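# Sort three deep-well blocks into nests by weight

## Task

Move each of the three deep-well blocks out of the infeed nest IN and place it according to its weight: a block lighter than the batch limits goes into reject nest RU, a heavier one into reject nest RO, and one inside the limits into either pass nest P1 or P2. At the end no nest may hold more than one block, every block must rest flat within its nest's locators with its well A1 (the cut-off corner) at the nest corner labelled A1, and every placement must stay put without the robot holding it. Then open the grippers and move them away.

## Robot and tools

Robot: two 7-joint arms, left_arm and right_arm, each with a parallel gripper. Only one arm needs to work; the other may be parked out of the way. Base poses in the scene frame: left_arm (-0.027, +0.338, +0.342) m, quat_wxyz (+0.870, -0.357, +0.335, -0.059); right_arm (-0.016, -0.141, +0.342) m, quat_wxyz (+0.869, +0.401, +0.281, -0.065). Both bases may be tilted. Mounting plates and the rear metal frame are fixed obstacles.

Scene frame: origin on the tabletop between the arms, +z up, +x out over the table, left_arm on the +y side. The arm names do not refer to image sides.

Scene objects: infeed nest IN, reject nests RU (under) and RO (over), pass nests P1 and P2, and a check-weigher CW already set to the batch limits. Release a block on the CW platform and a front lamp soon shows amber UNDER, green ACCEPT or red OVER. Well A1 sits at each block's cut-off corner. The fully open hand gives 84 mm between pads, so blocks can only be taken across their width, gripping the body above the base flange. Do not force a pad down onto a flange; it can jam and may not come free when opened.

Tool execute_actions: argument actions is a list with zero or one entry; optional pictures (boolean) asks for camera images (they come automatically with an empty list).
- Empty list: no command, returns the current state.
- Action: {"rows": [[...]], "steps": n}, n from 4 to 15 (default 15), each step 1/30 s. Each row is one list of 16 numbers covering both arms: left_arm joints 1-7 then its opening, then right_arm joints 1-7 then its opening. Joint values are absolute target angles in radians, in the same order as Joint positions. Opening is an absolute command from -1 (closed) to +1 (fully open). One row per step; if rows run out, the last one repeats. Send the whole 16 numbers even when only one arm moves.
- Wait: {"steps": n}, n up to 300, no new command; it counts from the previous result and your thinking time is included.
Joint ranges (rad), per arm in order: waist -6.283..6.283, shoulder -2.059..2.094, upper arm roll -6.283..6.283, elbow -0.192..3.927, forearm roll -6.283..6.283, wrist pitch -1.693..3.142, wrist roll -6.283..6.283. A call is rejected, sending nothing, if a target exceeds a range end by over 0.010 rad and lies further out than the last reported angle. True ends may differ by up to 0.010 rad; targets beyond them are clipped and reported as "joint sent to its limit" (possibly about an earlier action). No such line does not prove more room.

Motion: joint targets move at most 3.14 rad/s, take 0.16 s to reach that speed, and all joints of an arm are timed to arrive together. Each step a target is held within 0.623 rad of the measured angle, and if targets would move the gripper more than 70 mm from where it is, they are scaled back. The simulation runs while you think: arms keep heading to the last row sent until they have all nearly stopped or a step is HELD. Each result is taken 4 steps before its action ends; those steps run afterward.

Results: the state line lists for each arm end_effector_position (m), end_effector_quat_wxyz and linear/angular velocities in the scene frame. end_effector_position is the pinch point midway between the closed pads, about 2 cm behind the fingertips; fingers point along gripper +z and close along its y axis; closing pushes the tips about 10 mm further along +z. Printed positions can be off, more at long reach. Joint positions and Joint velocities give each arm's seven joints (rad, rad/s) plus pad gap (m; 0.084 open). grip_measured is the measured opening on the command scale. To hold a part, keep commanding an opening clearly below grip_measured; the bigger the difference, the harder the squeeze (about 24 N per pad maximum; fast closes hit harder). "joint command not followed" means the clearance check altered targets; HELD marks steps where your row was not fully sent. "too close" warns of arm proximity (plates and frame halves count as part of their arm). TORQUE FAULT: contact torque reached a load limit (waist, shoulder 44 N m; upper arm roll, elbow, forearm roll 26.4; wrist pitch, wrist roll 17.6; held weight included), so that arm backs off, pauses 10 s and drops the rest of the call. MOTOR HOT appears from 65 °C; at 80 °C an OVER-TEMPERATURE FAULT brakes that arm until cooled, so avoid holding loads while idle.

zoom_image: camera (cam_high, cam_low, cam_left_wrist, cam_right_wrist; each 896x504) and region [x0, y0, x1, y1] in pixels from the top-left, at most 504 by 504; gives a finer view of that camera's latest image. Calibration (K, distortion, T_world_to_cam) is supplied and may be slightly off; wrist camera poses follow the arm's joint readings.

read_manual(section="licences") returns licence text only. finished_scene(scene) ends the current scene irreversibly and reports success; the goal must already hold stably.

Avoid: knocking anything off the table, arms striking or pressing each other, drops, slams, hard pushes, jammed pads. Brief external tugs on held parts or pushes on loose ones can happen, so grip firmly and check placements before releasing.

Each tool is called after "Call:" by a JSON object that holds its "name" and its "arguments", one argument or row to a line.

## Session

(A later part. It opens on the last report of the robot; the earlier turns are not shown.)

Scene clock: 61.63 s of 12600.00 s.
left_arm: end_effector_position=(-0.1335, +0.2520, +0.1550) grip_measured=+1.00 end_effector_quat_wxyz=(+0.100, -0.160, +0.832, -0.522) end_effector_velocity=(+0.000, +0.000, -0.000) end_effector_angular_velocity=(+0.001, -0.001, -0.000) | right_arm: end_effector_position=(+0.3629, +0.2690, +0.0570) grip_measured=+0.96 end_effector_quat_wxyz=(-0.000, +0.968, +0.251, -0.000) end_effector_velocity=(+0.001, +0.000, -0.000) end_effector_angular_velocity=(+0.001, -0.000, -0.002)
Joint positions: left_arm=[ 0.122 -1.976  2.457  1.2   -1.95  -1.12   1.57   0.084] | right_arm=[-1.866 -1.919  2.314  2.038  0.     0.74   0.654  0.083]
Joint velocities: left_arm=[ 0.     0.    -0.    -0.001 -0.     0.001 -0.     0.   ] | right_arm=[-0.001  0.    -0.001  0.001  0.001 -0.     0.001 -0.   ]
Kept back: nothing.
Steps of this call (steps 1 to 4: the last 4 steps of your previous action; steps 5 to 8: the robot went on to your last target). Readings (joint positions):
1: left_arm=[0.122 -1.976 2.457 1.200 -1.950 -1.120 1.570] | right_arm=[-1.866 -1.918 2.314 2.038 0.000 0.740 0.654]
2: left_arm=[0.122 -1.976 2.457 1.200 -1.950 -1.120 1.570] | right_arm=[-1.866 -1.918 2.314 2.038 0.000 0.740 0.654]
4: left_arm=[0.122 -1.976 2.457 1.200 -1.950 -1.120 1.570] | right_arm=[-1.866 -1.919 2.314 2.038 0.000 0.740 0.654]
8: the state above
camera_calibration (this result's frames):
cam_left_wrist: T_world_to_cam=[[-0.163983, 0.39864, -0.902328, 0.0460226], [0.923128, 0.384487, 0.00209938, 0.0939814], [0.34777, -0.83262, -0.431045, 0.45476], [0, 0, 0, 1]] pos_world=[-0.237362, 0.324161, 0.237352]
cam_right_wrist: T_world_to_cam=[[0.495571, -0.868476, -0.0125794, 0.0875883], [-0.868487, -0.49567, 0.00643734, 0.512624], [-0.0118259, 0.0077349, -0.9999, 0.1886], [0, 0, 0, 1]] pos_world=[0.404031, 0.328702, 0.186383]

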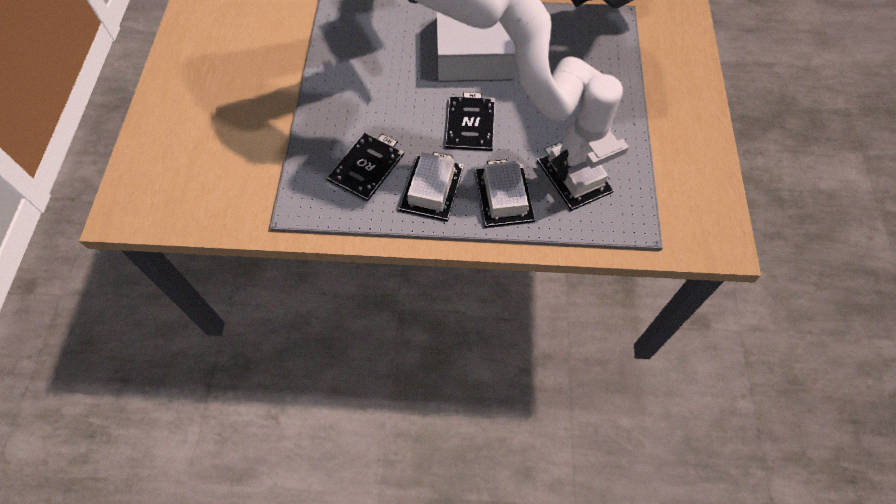

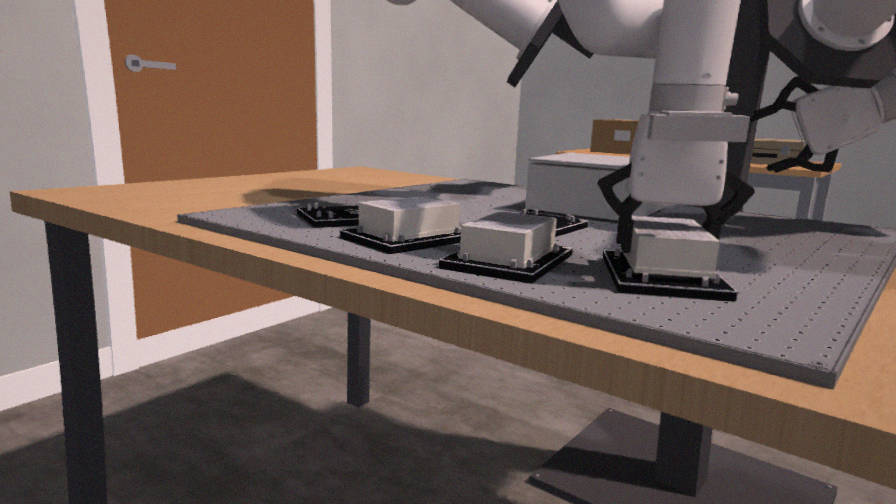

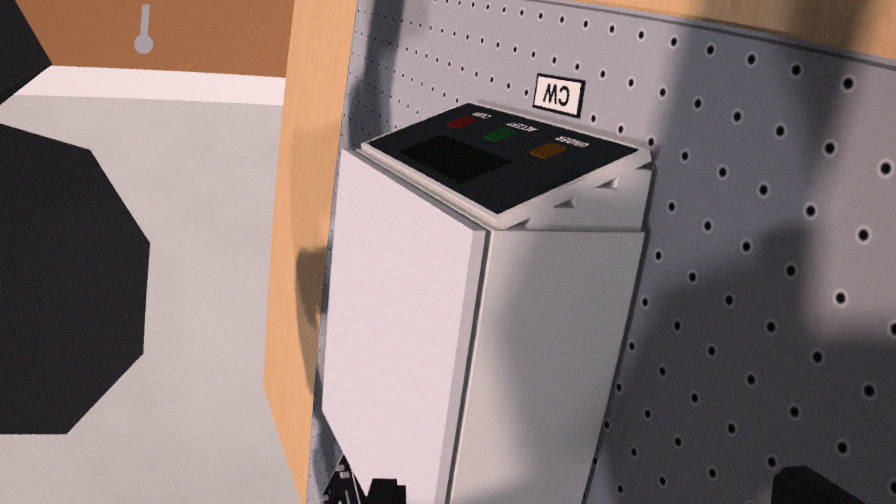

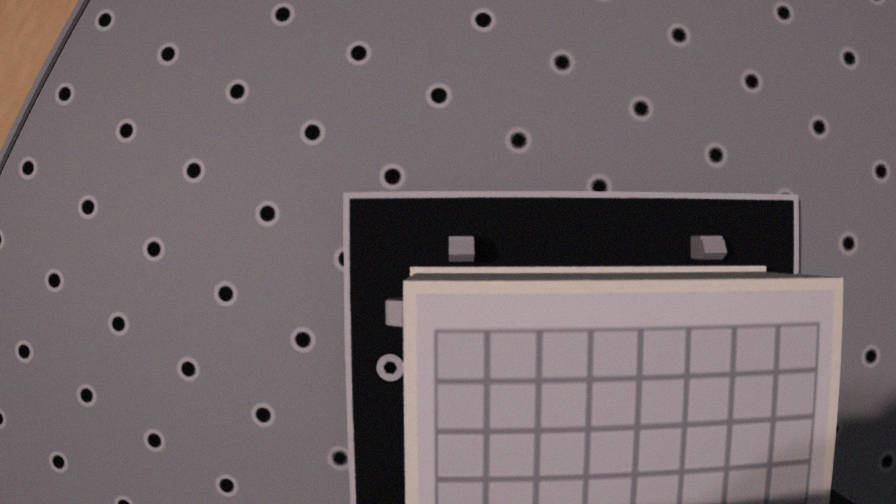

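Call:
{"name": "execute_actions", "arguments": {
  "actions": [
    {"rows":[[0.1224,-1.976,2.457,1.2,-1.95,-1.12,1.57,1,-1.878,-1.929,2.3094,2.051,0,0.7378,0.654,0.1]],"steps":10}
  ]
}}

Call:
{"name": "execute_actions", "arguments": {
  "actions": [
    {"rows":[[0.1224,-1.976,2.457,1.2,-1.95,-1.12,1.57,1,-1.8905,-1.9395,2.305,2.065,0,0.736,0.654,0.1]],"steps":12}
  ]
}}

Call:
{"name": "execute_actions", "arguments": {
  "actions": [
    {"rows":[[0.1224,-1.976,2.457,1.2,-1.95,-1.12,1.57,1,-1.8905,-1.9395,2.305,2.065,0,0.736,0.654,1]],"steps":12}
  ]
}}

Call:
{"name": "execute_actions", "arguments": {
  "actions": [
    {"rows":[[0.1224,-1.976,2.457,1.2,-1.95,-1.12,1.57,1,-1.8659,-1.9186,2.3137,2.0378,0,0.7396,0.654,1]],"steps":8}
  ]
}}

Call:
{"name": "execute_actions", "arguments": {
  "actions": [
    {"rows":[[0.1224,-1.976,2.457,1.2,-1.95,-1.12,1.57,1,-1.838,-1.894,2.3224,2.011,0,0.748,0.654,1]],"steps":8}
  ]
}}

Call:
{"name": "execute_actions", "arguments": {
  "actions": [
    {"rows":[[0.1224,-1.976,2.457,1.2,-1.95,-1.12,1.57,1,-1.81,-1.869,2.331,1.985,0,0.757,0.654,1]],"steps":8}
  ]
}}

Call:
{"name": "execute_actions", "arguments": {
  "actions": [
    {"rows":[[0.1224,-1.976,2.457,1.2,-1.95,-1.12,1.57,1,-1.619,-1.68,2.37,1.85,0,0.885,0.65,1]],"steps":15}
  ],
  "pictures": true
}}

Scene clock: 62.27 s of 12600.00 s.
left_arm: end_effector_position=(-0.1335, +0.2520, +0.1550) grip_measured=+1.00 end_effector_quat_wxyz=(+0.100, -0.160, +0.832, -0.522) end_effector_velocity=(+0.001, -0.000, -0.001) end_effector_angular_velocity=(+0.002, -0.000, +0.002) | right_arm: end_effector_position=(+0.3634, +0.2689, +0.0519) grip_measured=+0.96 end_effector_quat_wxyz=(-0.000, +0.968, +0.251, +0.000) end_effector_velocity=(+0.004, +0.003, +0.002) end_effector_angular_velocity=(+0.007, -0.005, -0.004)
Joint positions: left_arm=[ 0.122 -1.976  2.457  1.2   -1.95  -1.12   1.57   0.084] | right_arm=[-1.878 -1.929  2.309  2.051 -0.     0.737  0.654  0.083]
Joint velocities: left_arm=[ 0.    -0.002  0.     0.001 -0.     0.002  0.     0.   ] | right_arm=[-0.005 -0.003 -0.005  0.017  0.002  0.003  0.001 -0.   ]
Steps of this call (steps 1 to 13: the robot went on to your last target; steps 14 to 19: the first 6 steps of this action). Readings (joint positions):
14: left_arm=[0.122 -1.976 2.457 1.200 -1.950 -1.120 1.570] | right_arm=[-1.866 -1.919 2.313 2.039 0.000 0.740 0.654]
15: left_arm=[0.122 -1.976 2.457 1.200 -1.950 -1.120 1.570] | right_arm=[-1.869 -1.922 2.312 2.043 0.000 0.739 0.654]
17: left_arm=[0.122 -1.976 2.457 1.200 -1.950 -1.120 1.570] | right_arm=[-1.876 -1.927 2.310 2.049 -0.000 0.738 0.654]
19: the state above

Scene clock: 62.67 s of 12600.00 s.
left_arm: end_effector_position=(-0.1335, +0.2520, +0.1550) grip_measured=+1.00 end_effector_quat_wxyz=(+0.100, -0.160, +0.832, -0.522) end_effector_velocity=(-0.000, -0.001, +0.000) end_effector_angular_velocity=(-0.002, +0.001, +0.001) | right_arm: end_effector_position=(+0.3635, +0.2691, +0.0477) grip_measured=+0.97 end_effector_quat_wxyz=(+0.000, +0.968, +0.251, -0.000) end_effector_velocity=(-0.000, +0.000, -0.000) end_effector_angular_velocity=(-0.000, -0.000, -0.001)
Joint positions: left_arm=[ 0.122 -1.976  2.457  1.2   -1.95  -1.12   1.57   0.084] | right_arm=[-1.889 -1.938  2.305  2.065 -0.     0.738  0.654  0.083]
Joint velocities: left_arm=[-0.    -0.001  0.002  0.001  0.    -0.    -0.    -0.   ] | right_arm=[-0.001 -0.001 -0.     0.001 -0.    -0.     0.001  0.   ]
Steps of this call (steps 1 to 4: the last 4 steps of your previous action; steps 5 to 12: the first 8 steps of this action). Readings (joint positions):
5: left_arm=[0.122 -1.976 2.457 1.200 -1.950 -1.120 1.570] | right_arm=[-1.879 -1.929 2.309 2.052 -0.000 0.738 0.654]
6: left_arm=[0.122 -1.976 2.457 1.200 -1.950 -1.120 1.570] | right_arm=[-1.882 -1.932 2.308 2.057 -0.000 0.737 0.654]
8: left_arm=[0.122 -1.976 2.457 1.200 -1.950 -1.120 1.570] | right_arm=[-1.888 -1.937 2.305 2.063 -0.000 0.737 0.654]
12: the state above

Scene clock: 63.07 s of 12600.00 s.
left_arm: end_effector_position=(-0.1335, +0.2520, +0.1550) grip_measured=+1.00 end_effector_quat_wxyz=(+0.100, -0.160, +0.832, -0.522) end_effector_velocity=(-0.000, +0.001, -0.001) end_effector_angular_velocity=(+0.002, +0.001, -0.000) | right_arm: end_effector_position=(+0.3614, +0.2683, +0.0448) grip_measured=+1.00 end_effector_quat_wxyz=(+0.000, +0.968, +0.251, -0.002) end_effector_velocity=(-0.002, -0.001, -0.000) end_effector_angular_velocity=(-0.005, +0.001, +0.005)
Joint positions: left_arm=[ 0.122 -1.976  2.457  1.2   -1.95  -1.12   1.57   0.084] | right_arm=[-1.892 -1.942  2.306  2.064  0.     0.735  0.654  0.084]
Joint velocities: left_arm=[ 0.    -0.    -0.002  0.001  0.     0.     0.     0.   ] | right_arm=[ 0.003 -0.001  0.001 -0.001 -0.001  0.005 -0.001  0.   ]
Steps of this call (steps 1 to 4: the last 4 steps of your previous action; steps 5 to 12: the first 8 steps of this action). Readings (joint positions):
5: left_arm=[0.122 -1.976 2.457 1.200 -1.950 -1.120 1.570] | right_arm=[-1.889 -1.938 2.305 2.065 -0.000 0.737 0.654]
6: left_arm=[0.122 -1.976 2.457 1.200 -1.950 -1.120 1.570] | right_arm=[-1.889 -1.938 2.305 2.065 -0.000 0.737 0.654]
8: left_arm=[0.122 -1.976 2.457 1.200 -1.950 -1.120 1.570] | right_arm=[-1.890 -1.939 2.305 2.065 -0.000 0.736 0.654]
12: the state above

Scene clock: 63.33 s of 12600.00 s.
left_arm: end_effector_position=(-0.1335, +0.2520, +0.1550) grip_measured=+1.00 end_effector_quat_wxyz=(+0.100, -0.160, +0.832, -0.522) end_effector_velocity=(-0.000, +0.001, -0.000) end_effector_angular_velocity=(+0.002, +0.000, -0.001) | right_arm: end_effector_position=(+0.3620, +0.2685, +0.0540) grip_measured=+1.00 end_effector_quat_wxyz=(+0.000, +0.968, +0.251, -0.001) end_effector_velocity=(+0.026, +0.042, +0.101) end_effector_angular_velocity=(+0.098, -0.060, +0.001)
Joint positions: left_arm=[ 0.122 -1.976  2.457  1.2   -1.95  -1.12   1.57   0.084] | right_arm=[-1.871 -1.924  2.313  2.042  0.     0.739  0.654  0.084]
Joint velocities: left_arm=[-0.     0.002 -0.001 -0.001 -0.     0.001 -0.    -0.   ] | right_arm=[ 0.151  0.126  0.037 -0.065 -0.001  0.011 -0.002  0.001]
Steps of this call (steps 1 to 4: the last 4 steps of your previous action; steps 5 to 8: the first 4 steps of this action). Readings (joint positions):
5: left_arm=[0.122 -1.976 2.457 1.200 -1.950 -1.120 1.570] | right_arm=[-1.890 -1.940 2.306 2.064 0.000 0.735 0.654]
6: left_arm=[0.122 -1.976 2.457 1.200 -1.950 -1.120 1.570] | right_arm=[-1.885 -1.935 2.308 2.056 0.000 0.737 0.654]
8: the state above

Scene clock: 63.60 s of 12600.00 s.
left_arm: end_effector_position=(-0.1335, +0.2520, +0.1550) grip_measured=+1.00 end_effector_quat_wxyz=(+0.100, -0.160, +0.832, -0.522) end_effector_velocity=(-0.000, +0.000, -0.000) end_effector_angular_velocity=(+0.002, +0.001, -0.001) | right_arm: end_effector_position=(+0.3619, +0.2683, +0.0659) grip_measured=+1.00 end_effector_quat_wxyz=(+0.001, +0.968, +0.251, -0.002) end_effector_velocity=(+0.034, +0.051, +0.123) end_effector_angular_velocity=(+0.119, -0.074, -0.004)
Joint positions: left_arm=[ 0.122 -1.976  2.457  1.2   -1.95  -1.12   1.57   0.084] | right_arm=[-1.844 -1.9    2.322  2.014  0.     0.747  0.654  0.084]
Joint velocities: left_arm=[-0.     0.001 -0.001 -0.001 -0.     0.001 -0.    -0.   ] | right_arm=[ 0.171  0.147  0.035 -0.052  0.     0.027  0.     0.   ]
Steps of this call (steps 1 to 4: the last 4 steps of your previous action; steps 5 to 8: the first 4 steps of this action). Readings (joint positions):
5: left_arm=[0.122 -1.976 2.457 1.200 -1.950 -1.120 1.570] | right_arm=[-1.865 -1.917 2.314 2.038 0.000 0.740 0.654]
6: left_arm=[0.122 -1.976 2.457 1.200 -1.950 -1.120 1.570] | right_arm=[-1.859 -1.913 2.316 2.029 0.000 0.742 0.654]
8: the state above

Scene clock: 63.87 s of 12600.00 s.
left_arm: end_effector_position=(-0.1335, +0.2520, +0.1550) grip_measured=+1.00 end_effector_quat_wxyz=(+0.100, -0.160, +0.832, -0.522) end_effector_velocity=(+0.000, +0.000, -0.000) end_effector_angular_velocity=(+0.001, -0.000, -0.000) | right_arm: end_effector_position=(+0.3623, +0.2689, +0.0795) grip_measured=+1.00 end_effector_quat_wxyz=(+0.001, +0.968, +0.251, -0.001) end_effector_velocity=(+0.026, +0.055, +0.126) end_effector_angular_velocity=(+0.133, -0.067, +0.001)
Joint positions: left_arm=[ 0.122 -1.976  2.457  1.2   -1.95  -1.12   1.57   0.084] | right_arm=[-1.817 -1.875  2.33   1.988  0.     0.756  0.654  0.084]
Joint velocities: left_arm=[ 0.    -0.    -0.001 -0.     0.    -0.    -0.    -0.   ] | right_arm=[ 0.17   0.147  0.043 -0.047  0.001  0.023  0.001  0.   ]
Steps of this call (steps 1 to 4: the last 4 steps of your previous action; steps 5 to 8: the first 4 steps of this action). Readings (joint positions):
5: left_arm=[0.122 -1.976 2.457 1.200 -1.950 -1.120 1.570] | right_arm=[-1.837 -1.892 2.322 2.011 -0.000 0.748 0.654]
6: left_arm=[0.122 -1.976 2.457 1.200 -1.950 -1.120 1.570] | right_arm=[-1.831 -1.888 2.325 2.002 0.000 0.751 0.654]
8: the state above

Scene clock: 64.37 s of 12600.00 s.
left_arm: end_effector_position=(-0.1335, +0.2520, +0.1550) grip_measured=+1.00 end_effector_quat_wxyz=(+0.100, -0.160, +0.832, -0.522) end_effector_velocity=(-0.000, +0.000, +0.000) end_effector_angular_velocity=(+0.000, +0.000, -0.001) | right_arm: end_effector_position=(+0.3683, +0.2768, +0.2093) grip_measured=+1.00 end_effector_quat_wxyz=(-0.011, +0.968, +0.252, +0.008) end_effector_velocity=(-0.055, -0.081, -0.112) end_effector_angular_velocity=(-0.254, +0.128, +0.022)
Joint positions: left_arm=[ 0.122 -1.976  2.457  1.2   -1.95  -1.12   1.57   0.084] | right_arm=[-1.613 -1.674  2.37   1.86   0.     0.882  0.65   0.084]
Joint velocities: left_arm=[-0.     0.001 -0.    -0.     0.     0.001  0.     0.   ] | right_arm=[-0.041 -0.051  0.021 -0.159 -0.001  0.06  -0.001 -0.   ]
Steps of this call (steps 1 to 4: the last 4 steps of your previous action; steps 5 to 15: the first 11 steps of this action). Readings (joint positions):
5: left_arm=[0.122 -1.976 2.457 1.200 -1.950 -1.120 1.570] | right_arm=[-1.808 -1.867 2.331 1.986 0.000 0.757 0.654]
6: left_arm=[0.122 -1.976 2.457 1.200 -1.950 -1.120 1.570] | right_arm=[-1.802 -1.861 2.333 1.975 0.000 0.765 0.654]
8: left_arm=[0.122 -1.976 2.457 1.200 -1.950 -1.120 1.570] | right_arm=[-1.750 -1.810 2.347 1.923 -0.000 0.807 0.653]
12: left_arm=[0.122 -1.976 2.457 1.200 -1.950 -1.120 1.570] | right_arm=[-1.633 -1.693 2.364 1.873 0.000 0.869 0.650]
15: the state above
camera_calibration (this result's frames):
cam_left_wrist: T_world_to_cam=[[-0.163983, 0.39864, -0.902328, 0.0460227], [0.923128, 0.384487, 0.00209937, 0.0939814], [0.34777, -0.83262, -0.431045, 0.45476], [0, 0, 0, 1]] pos_world=[-0.237362, 0.324161, 0.237352]
cam_right_wrist: T_world_to_cam=[[0.496976, -0.867295, -0.0285268, 0.0960226], [-0.867764, -0.496741, -0.0153149, 0.524757], [-0.000887877, 0.0323657, -0.999476, 0.329919], [0, 0, 0, 1]] pos_world=[0.407937, 0.33327, 0.340522]

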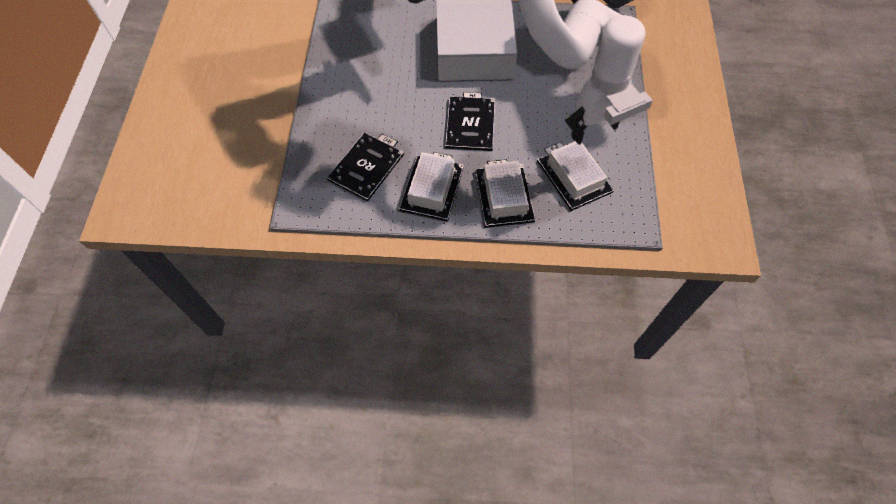

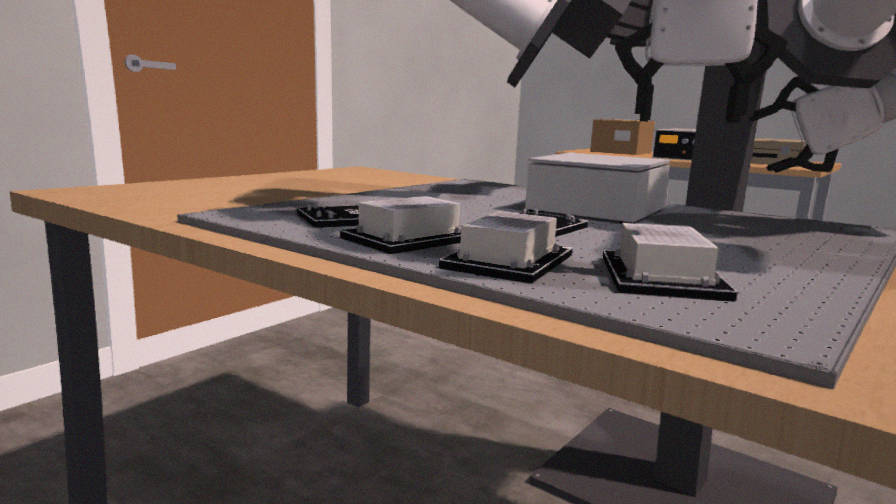

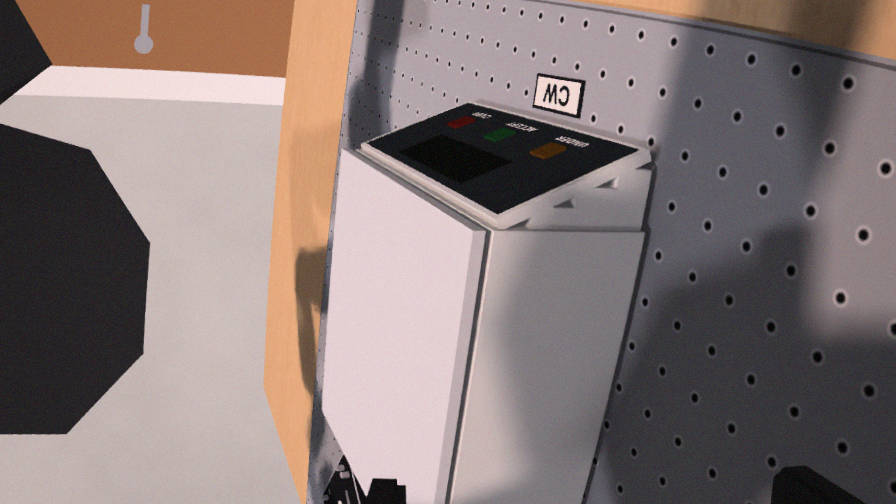

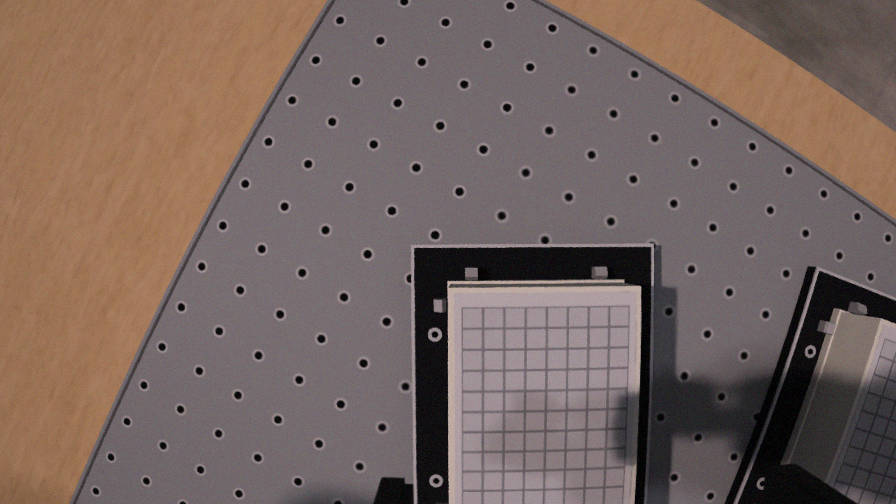

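Call:
{"name": "finished_scene", "arguments": {
  "scene": 2
}}

The scene is finished: the task was done.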